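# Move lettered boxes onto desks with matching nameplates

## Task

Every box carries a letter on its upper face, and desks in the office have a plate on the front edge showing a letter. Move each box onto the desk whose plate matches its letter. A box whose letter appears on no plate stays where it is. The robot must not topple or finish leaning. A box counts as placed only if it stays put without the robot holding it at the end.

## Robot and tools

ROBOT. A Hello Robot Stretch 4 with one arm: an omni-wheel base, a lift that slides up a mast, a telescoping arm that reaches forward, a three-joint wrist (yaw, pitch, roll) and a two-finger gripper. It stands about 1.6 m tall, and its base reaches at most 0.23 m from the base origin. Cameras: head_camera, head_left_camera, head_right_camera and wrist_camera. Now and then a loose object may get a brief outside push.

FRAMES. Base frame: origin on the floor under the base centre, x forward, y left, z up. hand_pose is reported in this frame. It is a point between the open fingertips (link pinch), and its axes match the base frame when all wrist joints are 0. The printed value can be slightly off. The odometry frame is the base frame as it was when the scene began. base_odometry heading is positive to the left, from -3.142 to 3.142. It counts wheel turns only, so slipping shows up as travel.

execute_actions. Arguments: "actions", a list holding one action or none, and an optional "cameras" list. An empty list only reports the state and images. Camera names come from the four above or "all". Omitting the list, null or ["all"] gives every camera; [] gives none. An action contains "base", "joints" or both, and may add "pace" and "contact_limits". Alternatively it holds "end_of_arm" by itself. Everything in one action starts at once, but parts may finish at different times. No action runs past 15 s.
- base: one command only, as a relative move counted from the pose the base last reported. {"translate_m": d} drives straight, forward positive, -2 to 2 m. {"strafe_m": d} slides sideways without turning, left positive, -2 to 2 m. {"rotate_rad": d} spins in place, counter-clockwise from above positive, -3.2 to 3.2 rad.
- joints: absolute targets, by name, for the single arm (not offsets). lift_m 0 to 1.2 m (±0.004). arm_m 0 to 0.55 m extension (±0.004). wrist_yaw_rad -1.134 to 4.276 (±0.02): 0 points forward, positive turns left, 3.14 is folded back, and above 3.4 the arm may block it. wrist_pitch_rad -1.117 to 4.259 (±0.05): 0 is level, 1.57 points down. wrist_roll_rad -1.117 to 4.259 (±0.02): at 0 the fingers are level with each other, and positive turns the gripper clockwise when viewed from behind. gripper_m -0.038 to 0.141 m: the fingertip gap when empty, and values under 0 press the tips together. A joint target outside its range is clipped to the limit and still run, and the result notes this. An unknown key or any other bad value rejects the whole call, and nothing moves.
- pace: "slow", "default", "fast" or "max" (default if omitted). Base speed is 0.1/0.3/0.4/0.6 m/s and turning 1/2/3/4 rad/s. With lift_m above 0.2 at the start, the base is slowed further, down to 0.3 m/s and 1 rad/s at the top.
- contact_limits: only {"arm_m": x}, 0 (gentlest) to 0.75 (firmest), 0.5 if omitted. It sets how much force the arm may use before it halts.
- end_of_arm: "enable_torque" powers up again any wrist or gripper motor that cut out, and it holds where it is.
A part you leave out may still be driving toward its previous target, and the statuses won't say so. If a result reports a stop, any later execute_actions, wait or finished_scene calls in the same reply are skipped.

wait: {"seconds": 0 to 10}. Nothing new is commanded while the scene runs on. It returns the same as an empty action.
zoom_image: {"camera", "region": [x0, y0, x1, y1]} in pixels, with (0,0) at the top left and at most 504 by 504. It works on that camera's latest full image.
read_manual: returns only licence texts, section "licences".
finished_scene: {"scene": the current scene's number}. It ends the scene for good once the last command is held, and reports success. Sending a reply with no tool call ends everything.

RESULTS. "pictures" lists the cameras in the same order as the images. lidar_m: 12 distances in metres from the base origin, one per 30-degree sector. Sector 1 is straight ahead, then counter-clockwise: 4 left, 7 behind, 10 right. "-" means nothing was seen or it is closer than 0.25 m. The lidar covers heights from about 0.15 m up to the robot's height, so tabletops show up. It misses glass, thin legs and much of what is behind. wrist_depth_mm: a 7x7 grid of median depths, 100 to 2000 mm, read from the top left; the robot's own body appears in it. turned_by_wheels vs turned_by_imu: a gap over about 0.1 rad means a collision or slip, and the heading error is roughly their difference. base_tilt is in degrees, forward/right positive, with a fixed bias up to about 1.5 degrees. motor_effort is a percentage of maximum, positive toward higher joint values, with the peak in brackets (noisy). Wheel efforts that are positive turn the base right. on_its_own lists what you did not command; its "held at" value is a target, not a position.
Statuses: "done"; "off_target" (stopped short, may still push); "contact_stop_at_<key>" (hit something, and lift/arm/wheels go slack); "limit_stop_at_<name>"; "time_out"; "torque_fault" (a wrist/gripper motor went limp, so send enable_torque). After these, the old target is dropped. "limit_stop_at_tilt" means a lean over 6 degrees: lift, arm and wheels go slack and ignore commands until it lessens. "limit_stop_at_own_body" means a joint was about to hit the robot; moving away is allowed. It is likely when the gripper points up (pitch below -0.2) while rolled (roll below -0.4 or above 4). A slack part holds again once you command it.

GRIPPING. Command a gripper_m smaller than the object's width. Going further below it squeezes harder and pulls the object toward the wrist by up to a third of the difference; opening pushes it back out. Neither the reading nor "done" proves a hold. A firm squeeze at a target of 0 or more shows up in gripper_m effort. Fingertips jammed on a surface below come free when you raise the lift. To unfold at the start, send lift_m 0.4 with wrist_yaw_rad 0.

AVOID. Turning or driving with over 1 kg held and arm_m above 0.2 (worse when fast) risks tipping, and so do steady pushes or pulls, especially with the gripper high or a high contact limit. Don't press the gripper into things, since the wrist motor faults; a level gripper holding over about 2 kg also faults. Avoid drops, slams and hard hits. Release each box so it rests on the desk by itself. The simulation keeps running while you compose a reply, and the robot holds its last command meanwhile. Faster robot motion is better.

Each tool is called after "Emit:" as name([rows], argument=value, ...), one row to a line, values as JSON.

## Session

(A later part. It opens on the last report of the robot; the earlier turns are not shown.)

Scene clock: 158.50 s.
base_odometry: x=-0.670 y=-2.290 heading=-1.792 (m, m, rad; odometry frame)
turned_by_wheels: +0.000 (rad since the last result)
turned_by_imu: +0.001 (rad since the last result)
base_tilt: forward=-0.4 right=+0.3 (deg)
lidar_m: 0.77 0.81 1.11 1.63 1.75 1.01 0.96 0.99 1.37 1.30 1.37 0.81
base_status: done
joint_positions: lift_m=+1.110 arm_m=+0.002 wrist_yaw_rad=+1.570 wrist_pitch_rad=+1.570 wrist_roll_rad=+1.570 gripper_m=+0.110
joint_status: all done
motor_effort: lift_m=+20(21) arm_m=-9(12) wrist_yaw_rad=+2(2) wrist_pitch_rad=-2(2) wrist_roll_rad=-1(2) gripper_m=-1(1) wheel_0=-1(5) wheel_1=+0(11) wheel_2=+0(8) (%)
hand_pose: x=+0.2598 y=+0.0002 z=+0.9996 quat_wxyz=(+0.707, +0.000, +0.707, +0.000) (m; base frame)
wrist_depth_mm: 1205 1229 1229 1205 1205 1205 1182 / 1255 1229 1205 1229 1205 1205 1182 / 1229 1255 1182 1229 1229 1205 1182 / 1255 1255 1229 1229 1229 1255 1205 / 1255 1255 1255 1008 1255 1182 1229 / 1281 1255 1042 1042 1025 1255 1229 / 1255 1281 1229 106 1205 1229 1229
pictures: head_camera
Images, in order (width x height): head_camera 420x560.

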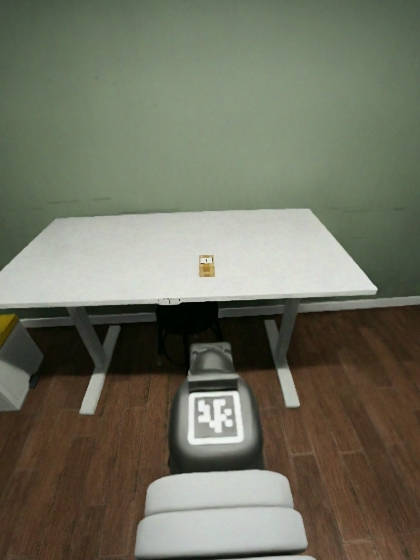

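Emit:
zoom_image(camera="head_camera", region=[140, 285, 200, 315])

Region (140, 285, 200, 315) of head_camera's 420x560 image, scaled by 8.400, with more detail than that image has.

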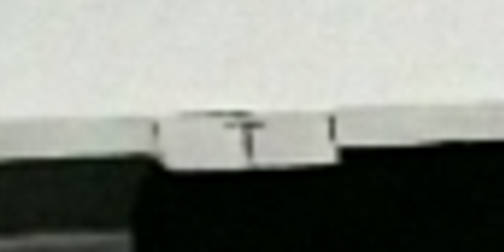

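Emit:
execute_actions([
  {"base": {"strafe_m": 1.15}, "joints": {"lift_m": 0.38}, "pace": "max"},
], cameras=[])

Emit:
execute_actions([
  {"base": {"translate_m": -2.0}, "pace": "max"},
], cameras=[])

Emit:
execute_actions([
  {"base": {"rotate_rad": -1.76}, "pace": "max"},
], cameras=["head_camera"])

Scene clock: 172.57 s.
base_odometry: x=+0.452 y=-2.542 heading=-1.792 (m, m, rad; odometry frame)
turned_by_wheels: +0.000 (rad since the last result)
turned_by_imu: +0.006 (rad since the last result)
base_tilt: forward=-0.4 right=+0.3 (deg)
lidar_m: 0.86 0.71 0.50 0.47 0.50 0.74 1.96 1.07 1.38 2.47 1.12 0.83
base_status: done
joint_positions: lift_m=+0.380 arm_m=+0.002 wrist_yaw_rad=+1.570 wrist_pitch_rad=+1.570 wrist_roll_rad=+1.570 gripper_m=+0.110
joint_status: all done
motor_effort: lift_m=+18(16) arm_m=-9(9) wrist_yaw_rad=+2(1) wrist_pitch_rad=+0(1) wrist_roll_rad=-1(1) gripper_m=-1(1) wheel_0=+2(5) wheel_1=-1(6) wheel_2=+0(1) (%)
hand_pose: x=+0.2598 y=+0.0002 z=+0.2698 quat_wxyz=(+0.707, +0.000, +0.707, +0.000) (m; base frame)
wrist_depth_mm: 496 488 488 484 480 484 473 / 496 496 492 492 480 484 484 / 500 500 496 492 488 488 480 / 500 496 500 492 492 484 484 / 508 500 496 492 496 488 484 / 508 508 327 338 317 492 492 / 508 379 298 106 285 338 492
pictures: none
No camera images: the call's "cameras" was empty. Leave "cameras" out to get every camera's image.

Scene clock: 177.80 s.
base_odometry: x=+0.890 y=-0.590 heading=-1.791 (m, m, rad; odometry frame)
turned_by_wheels: +0.000 (rad since the last result)
turned_by_imu: +0.010 (rad since the last result)
base_tilt: forward=-0.5 right=+0.3 (deg)
lidar_m: 1.86 0.72 0.52 0.44 0.45 0.68 1.16 1.22 1.66 2.17 0.79 0.72
base_status: done
joint_positions: lift_m=+0.380 arm_m=+0.002 wrist_yaw_rad=+1.570 wrist_pitch_rad=+1.570 wrist_roll_rad=+1.570 gripper_m=+0.110
joint_status: not commanded
motor_effort: lift_m=+18(18) arm_m=-9(9) wrist_yaw_rad=+2(2) wrist_pitch_rad=+0(0) wrist_roll_rad=-1(1) gripper_m=-1(0) wheel_0=+1(7) wheel_1=+0(4) wheel_2=+0(12) (%)
hand_pose: x=+0.2598 y=+0.0002 z=+0.2698 quat_wxyz=(+0.707, +0.000, +0.707, +0.000) (m; base frame)
wrist_depth_mm: 496 484 488 484 484 477 480 / 492 496 492 488 488 477 480 / 504 492 496 492 488 488 480 / 504 500 496 496 492 488 484 / 504 496 500 500 492 496 492 / 512 500 322 334 317 492 492 / 512 364 297 106 283 338 500
pictures: none
No camera images: the call's "cameras" was empty. Leave "cameras" out to get every camera's image.

Scene clock: 179.50 s.
base_odometry: x=+0.890 y=-0.590 heading=+2.732 (m, m, rad; odometry frame)
turned_by_wheels: -1.760 (rad since the last result)
turned_by_imu: -1.768 (rad since the last result)
base_tilt: forward=-0.4 right=+0.3 (deg)
lidar_m: 2.44 0.99 0.72 1.07 0.88 0.55 0.47 0.44 0.59 1.17 1.16 1.44
base_status: done
joint_positions: lift_m=+0.380 arm_m=+0.002 wrist_yaw_rad=+1.570 wrist_pitch_rad=+1.570 wrist_roll_rad=+1.570 gripper_m=+0.110
joint_status: not commanded
motor_effort: lift_m=+18(18) arm_m=-8(9) wrist_yaw_rad=+2(2) wrist_pitch_rad=+0(1) wrist_roll_rad=-1(1) gripper_m=-2(1) wheel_0=+0(10) wheel_1=+1(13) wheel_2=+0(10) (%)
hand_pose: x=+0.2598 y=+0.0002 z=+0.2698 quat_wxyz=(+0.707, +0.000, +0.707, +0.000) (m; base frame)
wrist_depth_mm: 492 492 488 484 484 484 480 / 496 492 492 492 484 480 480 / 500 496 496 492 488 484 484 / 504 500 496 500 488 488 484 / 508 504 500 492 496 492 492 / 508 504 324 336 319 492 488 / 508 368 297 106 281 338 492
pictures: head_camera
Images, in order (width x height): head_camera 420x560.

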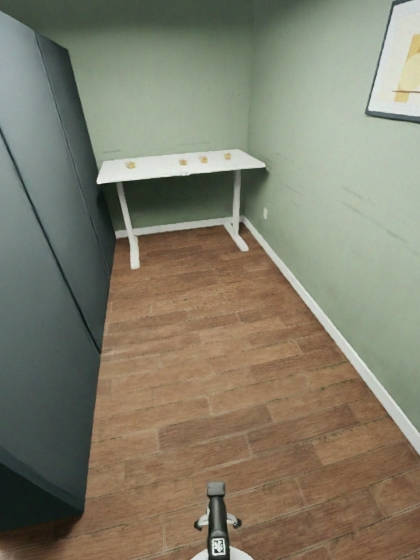

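Emit:
execute_actions([
  {"base": {"translate_m": 2.0}, "joints": {"lift_m": 1.2, "arm_m": 0.42}, "pace": "max"},
], cameras=["wrist_camera"])

Scene clock: 187.43 s.
base_odometry: x=-0.944 y=+0.207 heading=+2.732 (m, m, rad; odometry frame)
turned_by_wheels: +0.000 (rad since the last result)
turned_by_imu: -0.008 (rad since the last result)
base_tilt: forward=-0.5 right=+0.3 (deg)
lidar_m: 0.49 0.49 0.59 0.93 0.93 1.12 2.52 1.46 0.89 0.79 0.80 0.56
base_status: done
joint_positions: lift_m=+1.200 arm_m=+0.419 wrist_yaw_rad=+1.570 wrist_pitch_rad=+1.570 wrist_roll_rad=+1.570 gripper_m=+0.110
joint_status: all done
motor_effort: lift_m=+20(24) arm_m=+8(9) wrist_yaw_rad=+2(2) wrist_pitch_rad=-2(2) wrist_roll_rad=-1(1) gripper_m=+0(2) wheel_0=-2(8) wheel_1=+0(8) wheel_2=-1(11) (%)
hand_pose: x=+0.6768 y=+0.0002 z=+1.0896 quat_wxyz=(+0.707, +0.000, +0.707, +0.000) (m; base frame)
wrist_depth_mm: 362 359 355 353 353 351 349 / 366 362 357 310 355 353 351 / 366 364 362 310 357 353 353 / 317 347 359 364 362 357 355 / 370 366 366 362 362 357 357 / 370 370 366 366 364 359 359 / 373 370 368 106 366 364 362
pictures: wrist_camera
Images, in order (width x height): wrist_camera 616x392.

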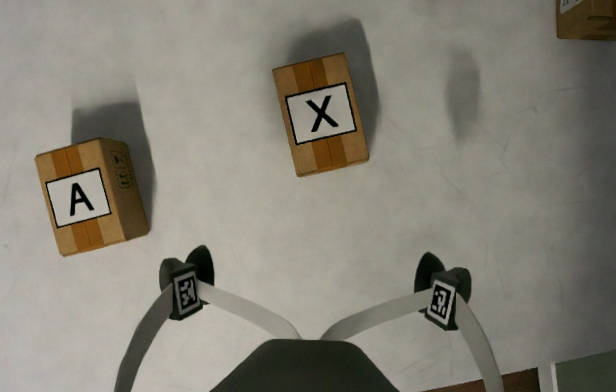

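Emit:
execute_actions([
  {"joints": {"lift_m": 1.16, "arm_m": 0.525, "wrist_roll_rad": 1.33}, "pace": "fast"},
], cameras=["wrist_camera"])

Scene clock: 191.60 s.
base_odometry: x=-0.944 y=+0.207 heading=+2.732 (m, m, rad; odometry frame)
turned_by_wheels: +0.000 (rad since the last result)
turned_by_imu: +0.001 (rad since the last result)
base_tilt: forward=-0.4 right=+0.3 (deg)
lidar_m: 0.49 0.48 0.59 0.91 0.92 1.12 2.46 1.46 0.90 0.79 0.79 0.57
base_status: not commanded
joint_positions: lift_m=+1.160 arm_m=+0.523 wrist_yaw_rad=+1.570 wrist_pitch_rad=+1.570 wrist_roll_rad=+1.330 gripper_m=+0.110
joint_status: all done
motor_effort: lift_m=+17(20) arm_m=+9(10) wrist_yaw_rad=+2(2) wrist_pitch_rad=-1(1) wrist_roll_rad=-3(6) gripper_m=+0(2) wheel_0=-2(2) wheel_1=+0(0) wheel_2=-1(1) (%)
hand_pose: x=+0.7818 y=+0.0002 z=+1.0499 quat_wxyz=(+0.702, -0.084, +0.702, +0.085) (m; base frame)
wrist_depth_mm: 324 322 319 315 315 314 310 / 324 320 320 317 317 314 314 / 324 325 320 320 317 315 315 / 327 325 325 274 320 315 317 / 278 327 325 273 322 317 319 / 279 327 325 273 274 320 320 / 334 332 327 106 324 322 322
pictures: wrist_camera
Images, in order (width x height): wrist_camera 616x392.

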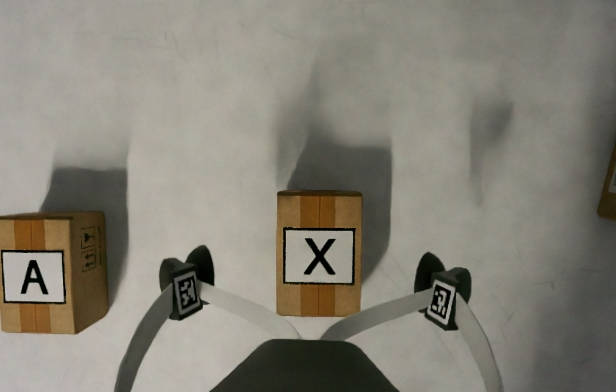

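Emit:
execute_actions([
  {"joints": {"lift_m": 1.098}, "pace": "fast"},
], cameras=[])

Emit:
execute_actions([
  {"joints": {"gripper_m": 0.02}},
], cameras=["wrist_camera"])

Scene clock: 194.70 s.
base_odometry: x=-0.944 y=+0.207 heading=+2.732 (m, m, rad; odometry frame)
turned_by_wheels: +0.000 (rad since the last result)
turned_by_imu: +0.001 (rad since the last result)
base_tilt: forward=-0.4 right=+0.3 (deg)
lidar_m: 0.50 0.49 0.58 0.92 0.93 1.12 2.46 1.46 0.88 0.79 0.79 0.60
base_status: not commanded
joint_positions: lift_m=+1.098 arm_m=+0.523 wrist_yaw_rad=+1.570 wrist_pitch_rad=+1.570 wrist_roll_rad=+1.330 gripper_m=+0.110
joint_status: all done
motor_effort: lift_m=+17(18) arm_m=+9(9) wrist_yaw_rad=+1(1) wrist_pitch_rad=+0(1) wrist_roll_rad=-3(3) gripper_m=+0(2) wheel_0=-2(2) wheel_1=+0(0) wheel_2=-1(1) (%)
hand_pose: x=+0.7818 y=+0.0002 z=+0.9879 quat_wxyz=(+0.702, -0.084, +0.702, +0.085) (m; base frame)
wrist_depth_mm: 260 258 255 255 253 252 250 / 262 259 258 256 254 252 251 / 262 260 259 258 256 255 254 / 264 264 260 212 256 258 255 / 257 264 262 211 258 257 256 / 253 265 264 211 211 259 258 / 268 266 267 106 262 259 258
pictures: none
No camera images: the call's "cameras" was empty. Leave "cameras" out to get every camera's image.

Scene clock: 196.43 s.
base_odometry: x=-0.944 y=+0.207 heading=+2.732 (m, m, rad; odometry frame)
turned_by_wheels: +0.000 (rad since the last result)
turned_by_imu: +0.000 (rad since the last result)
base_tilt: forward=-0.4 right=+0.3 (deg)
lidar_m: 0.48 0.50 0.58 0.91 0.93 1.12 2.45 1.47 0.90 0.79 0.80 0.58
base_status: not commanded
joint_positions: lift_m=+1.098 arm_m=+0.523 wrist_yaw_rad=+1.570 wrist_pitch_rad=+1.570 wrist_roll_rad=+1.330 gripper_m=+0.020
joint_status: all done
motor_effort: lift_m=+16(16) arm_m=+9(9) wrist_yaw_rad=+2(2) wrist_pitch_rad=-1(1) wrist_roll_rad=-3(3) gripper_m=-19(19) wheel_0=-2(2) wheel_1=+0(0) wheel_2=-1(1) (%)
hand_pose: x=+0.7818 y=+0.0001 z=+0.9879 quat_wxyz=(+0.702, -0.084, +0.702, +0.085) (m; base frame)
wrist_depth_mm: 259 257 255 253 254 251 251 / 262 259 259 256 255 253 251 / 262 262 258 258 256 255 254 / 264 262 260 202 257 256 255 / 257 264 262 198 258 258 256 / 253 266 188 199 189 258 257 / 267 267 265 106 262 262 259
pictures: wrist_camera
Images, in order (width x height): wrist_camera 616x392.

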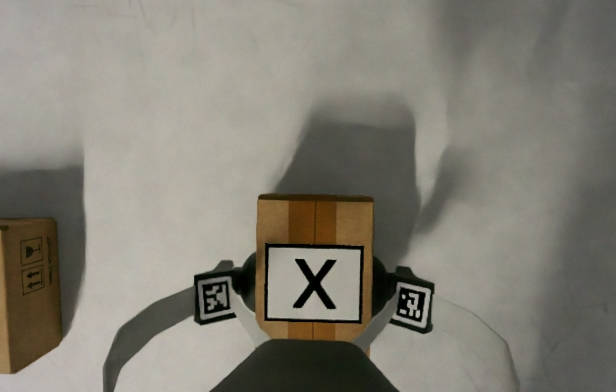

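Emit:
execute_actions([
  {"base": {"translate_m": -0.2}, "joints": {"lift_m": 1.12, "arm_m": 0.0}, "pace": "max"},
], cameras=[])

Emit:
execute_actions([
  {"base": {"translate_m": -0.4}, "joints": {"lift_m": 0.4, "wrist_yaw_rad": 0.0, "wrist_roll_rad": 0.0}, "pace": "max"},
], cameras=[])

Emit:
execute_actions([
  {"base": {"translate_m": -1.4}, "pace": "max"},
], cameras=[])

Emit:
execute_actions([
  {"base": {"rotate_rad": 0.17}, "pace": "max"},
], cameras=["head_camera", "wrist_camera"])

Scene clock: 203.40 s.
base_odometry: x=-0.761 y=+0.127 heading=+2.732 (m, m, rad; odometry frame)
turned_by_wheels: +0.000 (rad since the last result)
turned_by_imu: +0.002 (rad since the last result)
base_tilt: forward=-0.5 right=+0.3 (deg)
lidar_m: 0.67 0.68 0.81 0.88 0.88 1.08 2.25 1.53 0.92 0.82 0.84 0.79
base_status: done
joint_positions: lift_m=+1.120 arm_m=+0.002 wrist_yaw_rad=+1.570 wrist_pitch_rad=+1.570 wrist_roll_rad=+1.330 gripper_m=+0.020
joint_status: all done
motor_effort: lift_m=+21(25) arm_m=-9(9) wrist_yaw_rad=+1(1) wrist_pitch_rad=-1(2) wrist_roll_rad=-3(3) gripper_m=-19(20) wheel_0=+0(3) wheel_1=+1(6) wheel_2=-1(8) (%)
hand_pose: x=+0.2598 y=+0.0001 z=+1.0096 quat_wxyz=(+0.702, -0.084, +0.702, +0.085) (m; base frame)
wrist_depth_mm: 1205 1255 1229 1229 1205 1182 1182 / 1229 1229 1229 1205 1205 1182 1205 / 1229 1255 1255 1229 1229 1229 1205 / 1255 1229 1255 202 1229 1229 1205 / 1255 1281 1255 199 1255 1229 1182 / 1255 1281 187 199 190 1281 1182 / 1255 1281 1255 106 1229 1229 1182
pictures: none
No camera images: the call's "cameras" was empty. Leave "cameras" out to get every camera's image.

Scene clock: 206.20 s.
base_odometry: x=-0.394 y=-0.033 heading=+2.731 (m, m, rad; odometry frame)
turned_by_wheels: +0.000 (rad since the last result)
turned_by_imu: +0.003 (rad since the last result)
base_tilt: forward=-0.4 right=+0.3 (deg)
lidar_m: 1.06 1.06 0.91 0.80 0.81 0.98 1.85 1.68 1.01 0.90 0.90 1.10
base_status: done
joint_positions: lift_m=+0.400 arm_m=+0.002 wrist_yaw_rad=+0.000 wrist_pitch_rad=+1.570 wrist_roll_rad=+0.000 gripper_m=+0.020
joint_status: all done
motor_effort: lift_m=+18(20) arm_m=-9(9) wrist_yaw_rad=+1(5) wrist_pitch_rad=-4(0) wrist_roll_rad=-3(6) gripper_m=-20(20) wheel_0=-1(7) wheel_1=+1(2) wheel_2=-1(10) (%)
hand_pose: x=+0.1726 y=-0.0874 z=+0.2898 quat_wxyz=(+0.707, +0.000, +0.707, +0.000) (m; base frame)
wrist_depth_mm: 521 512 508 504 500 492 496 / 517 521 512 512 508 500 492 / 517 521 517 517 504 500 500 / 525 521 384 202 512 512 508 / 525 310 303 198 512 504 512 / 312 306 188 199 189 508 512 / 310 310 307 106 304 512 504
pictures: none
No camera images: the call's "cameras" was empty. Leave "cameras" out to get every camera's image.

Scene clock: 210.37 s.
base_odometry: x=+0.890 y=-0.591 heading=+2.732 (m, m, rad; odometry frame)
turned_by_wheels: +0.000 (rad since the last result)
turned_by_imu: +0.008 (rad since the last result)
base_tilt: forward=-0.4 right=+0.3 (deg)
lidar_m: 2.43 0.97 0.71 1.06 0.89 0.56 0.46 0.43 0.60 1.15 1.17 1.41
base_status: done
joint_positions: lift_m=+0.400 arm_m=+0.002 wrist_yaw_rad=+0.000 wrist_pitch_rad=+1.570 wrist_roll_rad=+0.000 gripper_m=+0.020
joint_status: not commanded
motor_effort: lift_m=+19(18) arm_m=-9(9) wrist_yaw_rad=+1(1) wrist_pitch_rad=+0(2) wrist_roll_rad=-2(3) gripper_m=-19(19) wheel_0=+0(5) wheel_1=+2(2) wheel_2=+1(13) (%)
hand_pose: x=+0.1726 y=-0.0874 z=+0.2898 quat_wxyz=(+0.707, +0.000, +0.707, +0.000) (m; base frame)
wrist_depth_mm: 517 508 504 504 504 500 496 / 521 521 512 512 504 500 500 / 521 521 512 508 504 508 496 / 525 517 404 202 508 508 500 / 525 309 303 198 517 508 508 / 312 307 187 198 189 512 508 / 312 310 307 106 303 521 512
pictures: none
No camera images: the call's "cameras" was empty. Leave "cameras" out to get every camera's image.

Scene clock: 211.10 s.
base_odometry: x=+0.890 y=-0.591 heading=+2.901 (m, m, rad; odometry frame)
turned_by_wheels: +0.170 (rad since the last result)
turned_by_imu: +0.171 (rad since the last result)
base_tilt: forward=-0.4 right=+0.3 (deg)
lidar_m: 2.30 0.78 0.71 2.05 0.73 0.50 0.44 0.47 0.68 1.17 1.22 1.61
base_status: done
joint_positions: lift_m=+0.400 arm_m=+0.002 wrist_yaw_rad=+0.000 wrist_pitch_rad=+1.570 wrist_roll_rad=+0.000 gripper_m=+0.020
joint_status: not commanded
motor_effort: lift_m=+19(19) arm_m=-9(9) wrist_yaw_rad=+2(2) wrist_pitch_rad=-1(2) wrist_roll_rad=-2(2) gripper_m=-19(19) wheel_0=-2(4) wheel_1=+0(7) wheel_2=+0(8) (%)
hand_pose: x=+0.1726 y=-0.0874 z=+0.2898 quat_wxyz=(+0.707, +0.000, +0.707, +0.000) (m; base frame)
wrist_depth_mm: 512 512 512 508 500 496 496 / 525 512 512 512 504 504 496 / 525 521 512 504 508 508 504 / 530 521 387 202 517 508 500 / 525 312 304 198 517 508 508 / 310 306 187 200 189 508 512 / 312 307 306 106 304 517 512
pictures: head_camera, wrist_camera
Images, in order (width x height): head_camera 420x560, wrist_camera 616x392.

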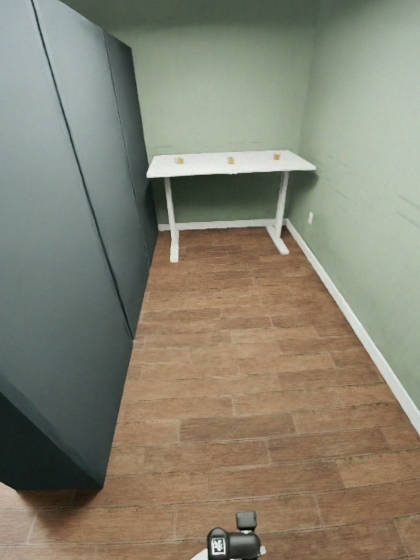

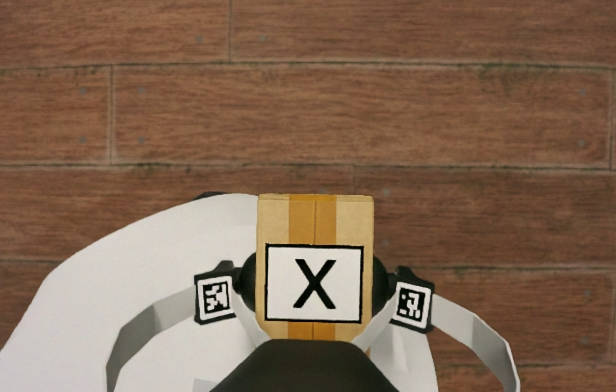

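Emit:
execute_actions([
  {"base": {"strafe_m": 1.55}, "pace": "max"},
], cameras=["head_camera"])

Scene clock: 222.37 s.
base_odometry: x=+0.521 y=-2.097 heading=+2.901 (m, m, rad; odometry frame)
turned_by_wheels: +0.000 (rad since the last result)
turned_by_imu: +0.007 (rad since the last result)
base_tilt: forward=-0.4 right=+0.3 (deg)
lidar_m: 2.06 1.75 1.29 1.26 0.72 0.50 0.49 0.54 0.74 1.77 0.69 0.75
base_status: done
joint_positions: lift_m=+0.400 arm_m=+0.002 wrist_yaw_rad=+0.000 wrist_pitch_rad=+1.570 wrist_roll_rad=+0.000 gripper_m=+0.020
joint_status: not commanded
motor_effort: lift_m=+20(20) arm_m=-9(9) wrist_yaw_rad=+1(1) wrist_pitch_rad=-2(1) wrist_roll_rad=-3(3) gripper_m=-19(19) wheel_0=+1(13) wheel_1=-1(15) wheel_2=-2(1) (%)
hand_pose: x=+0.1726 y=-0.0874 z=+0.2897 quat_wxyz=(+0.707, +0.000, +0.707, +0.000) (m; base frame)
wrist_depth_mm: 517 512 512 504 508 492 500 / 512 517 512 508 504 504 500 / 521 521 517 504 508 500 504 / 521 521 439 204 512 504 500 / 530 310 303 199 508 508 508 / 312 307 187 200 189 512 512 / 309 309 306 106 306 508 512
pictures: head_camera
Images, in order (width x height): head_camera 420x560.

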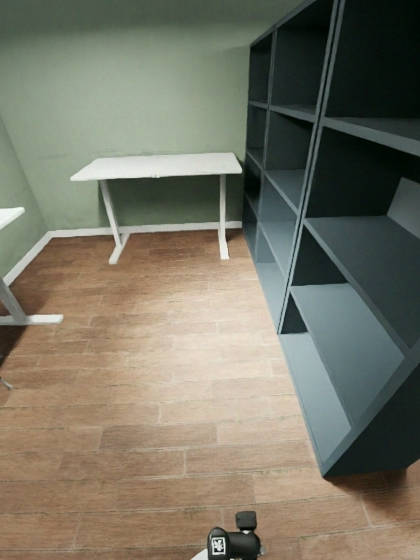

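Emit:
execute_actions([
  {"base": {"translate_m": 1.82}, "joints": {"lift_m": 1.14, "arm_m": 0.53, "wrist_yaw_rad": 1.57, "wrist_roll_rad": 1.57}, "pace": "max"},
], cameras=["head_camera", "wrist_camera"])

Scene clock: 230.00 s.
base_odometry: x=-1.247 y=-1.664 heading=+2.901 (m, m, rad; odometry frame)
turned_by_wheels: +0.000 (rad since the last result)
turned_by_imu: -0.007 (rad since the last result)
base_tilt: forward=-0.4 right=+0.3 (deg)
lidar_m: 0.62 0.65 0.89 1.21 1.28 1.80 2.33 0.74 0.52 0.50 0.53 0.64
base_status: done
joint_positions: lift_m=+1.140 arm_m=+0.528 wrist_yaw_rad=+1.570 wrist_pitch_rad=+1.570 wrist_roll_rad=+1.570 gripper_m=+0.020
joint_status: all done
motor_effort: lift_m=+21(20) arm_m=+8(11) wrist_yaw_rad=+3(8) wrist_pitch_rad=-2(4) wrist_roll_rad=-1(3) gripper_m=-20(18) wheel_0=+0(8) wheel_1=-1(5) wheel_2=+0(13) (%)
hand_pose: x=+0.7868 y=+0.0001 z=+1.0296 quat_wxyz=(+0.707, +0.000, +0.707, +0.000) (m; base frame)
wrist_depth_mm: 300 300 300 296 294 291 291 / 301 300 298 297 297 294 293 / 304 304 301 298 297 294 296 / 304 304 301 202 298 297 296 / 309 304 303 199 301 300 297 / 309 307 187 199 190 300 301 / 312 307 309 106 301 301 301
pictures: head_camera, wrist_camera
Images, in order (width x height): head_camera 420x560, wrist_camera 616x392.

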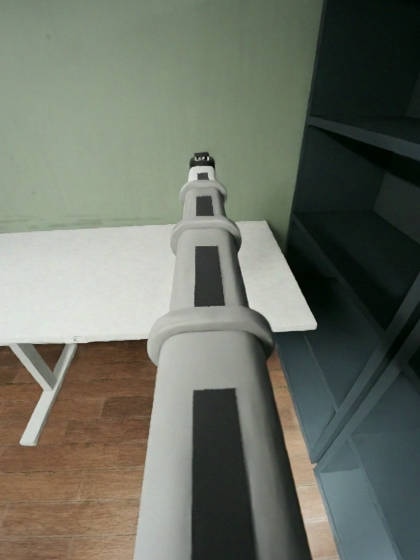

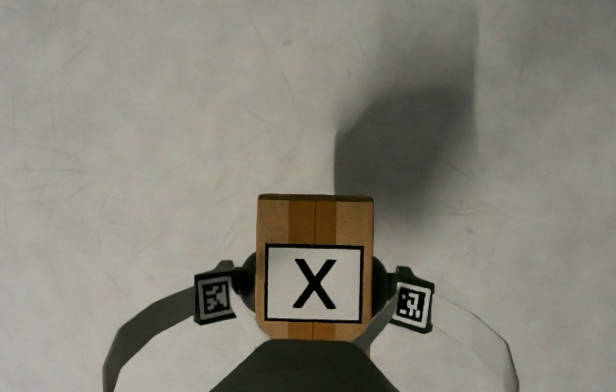

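Emit:
execute_actions([
  {"joints": {"lift_m": 1.098}},
], cameras=[])

Emit:
execute_actions([
  {"joints": {"gripper_m": 0.1}},
], cameras=[])

Emit:
execute_actions([
  {"joints": {"lift_m": 1.18}, "pace": "fast"},
], cameras=["wrist_camera", "head_left_camera"])

Scene clock: 233.60 s.
base_odometry: x=-1.247 y=-1.664 heading=+2.901 (m, m, rad; odometry frame)
turned_by_wheels: +0.000 (rad since the last result)
turned_by_imu: +0.001 (rad since the last result)
base_tilt: forward=-0.4 right=+0.3 (deg)
lidar_m: 0.61 0.64 0.87 1.22 1.27 1.79 2.33 0.74 0.54 0.50 0.52 0.64
base_status: not commanded
joint_positions: lift_m=+1.098 arm_m=+0.529 wrist_yaw_rad=+1.570 wrist_pitch_rad=+1.570 wrist_roll_rad=+1.570 gripper_m=+0.020
joint_status: all done
motor_effort: lift_m=+17(15) arm_m=+9(8) wrist_yaw_rad=+2(2) wrist_pitch_rad=-3(1) wrist_roll_rad=-1(1) gripper_m=-19(20) wheel_0=+0(1) wheel_1=-1(1) wheel_2=+0(0) (%)
hand_pose: x=+0.7868 y=+0.0001 z=+0.9879 quat_wxyz=(+0.707, +0.000, +0.707, +0.000) (m; base frame)
wrist_depth_mm: 259 256 256 255 252 251 252 / 259 258 258 255 254 253 252 / 263 259 260 257 256 255 253 / 263 262 260 203 258 258 255 / 264 263 260 198 259 258 256 / 266 264 188 198 190 258 259 / 268 265 267 106 263 262 258
pictures: none
No camera images: the call's "cameras" was empty. Leave "cameras" out to get every camera's image.

Scene clock: 235.23 s.
base_odometry: x=-1.247 y=-1.664 heading=+2.901 (m, m, rad; odometry frame)
turned_by_wheels: +0.000 (rad since the last result)
turned_by_imu: +0.000 (rad since the last result)
base_tilt: forward=-0.4 right=+0.3 (deg)
lidar_m: 0.61 0.66 0.89 1.23 1.28 1.79 2.33 0.75 0.53 0.50 0.52 0.66
base_status: not commanded
joint_positions: lift_m=+1.098 arm_m=+0.529 wrist_yaw_rad=+1.570 wrist_pitch_rad=+1.570 wrist_roll_rad=+1.570 gripper_m=+0.100
joint_status: all done
motor_effort: lift_m=+17(17) arm_m=+8(8) wrist_yaw_rad=+3(3) wrist_pitch_rad=-2(2) wrist_roll_rad=-1(1) gripper_m=-2(19) wheel_0=-1(0) wheel_1=-1(1) wheel_2=+0(0) (%)
hand_pose: x=+0.7868 y=+0.0001 z=+0.9879 quat_wxyz=(+0.707, +0.000, +0.707, +0.000) (m; base frame)
wrist_depth_mm: 260 258 257 256 254 251 250 / 260 260 257 256 256 254 253 / 262 262 260 258 257 256 254 / 263 263 260 212 257 256 254 / 265 265 262 211 257 260 257 / 267 266 263 212 211 258 258 / 268 267 265 106 263 259 259
pictures: none
No camera images: the call's "cameras" was empty. Leave "cameras" out to get every camera's image.

Scene clock: 236.33 s.
base_odometry: x=-1.247 y=-1.664 heading=+2.901 (m, m, rad; odometry frame)
turned_by_wheels: +0.000 (rad since the last result)
turned_by_imu: +0.000 (rad since the last result)
base_tilt: forward=-0.4 right=+0.2 (deg)
lidar_m: 0.61 0.66 0.89 1.22 1.27 1.80 2.34 0.76 0.54 0.49 0.52 0.65
base_status: not commanded
joint_positions: lift_m=+1.180 arm_m=+0.529 wrist_yaw_rad=+1.570 wrist_pitch_rad=+1.570 wrist_roll_rad=+1.570 gripper_m=+0.100
joint_status: all done
motor_effort: lift_m=+22(22) arm_m=+8(8) wrist_yaw_rad=+3(3) wrist_pitch_rad=-1(0) wrist_roll_rad=-1(1) gripper_m=+0(1) wheel_0=-1(1) wheel_1=-2(1) wheel_2=+0(0) (%)
hand_pose: x=+0.7868 y=+0.0001 z=+1.0695 quat_wxyz=(+0.707, +0.000, +0.707, +0.000) (m; base frame)
wrist_depth_mm: 342 340 336 336 334 332 330 / 342 342 340 336 334 332 330 / 345 342 342 340 338 336 334 / 347 345 343 293 338 338 336 / 349 349 343 293 343 338 338 / 351 345 345 294 214 340 340 / 351 351 349 106 342 340 342
pictures: head_left_camera, wrist_camera
Images, in order (width x height): head_left_camera 420x672, wrist_camera 616x392.

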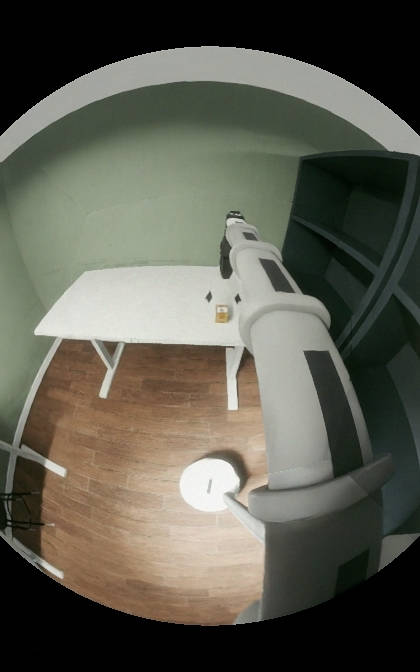

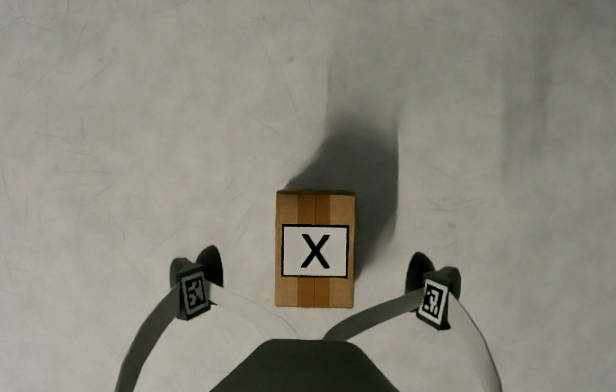

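Emit:
finished_scene(scene=2)

The scene is finished: the task was done.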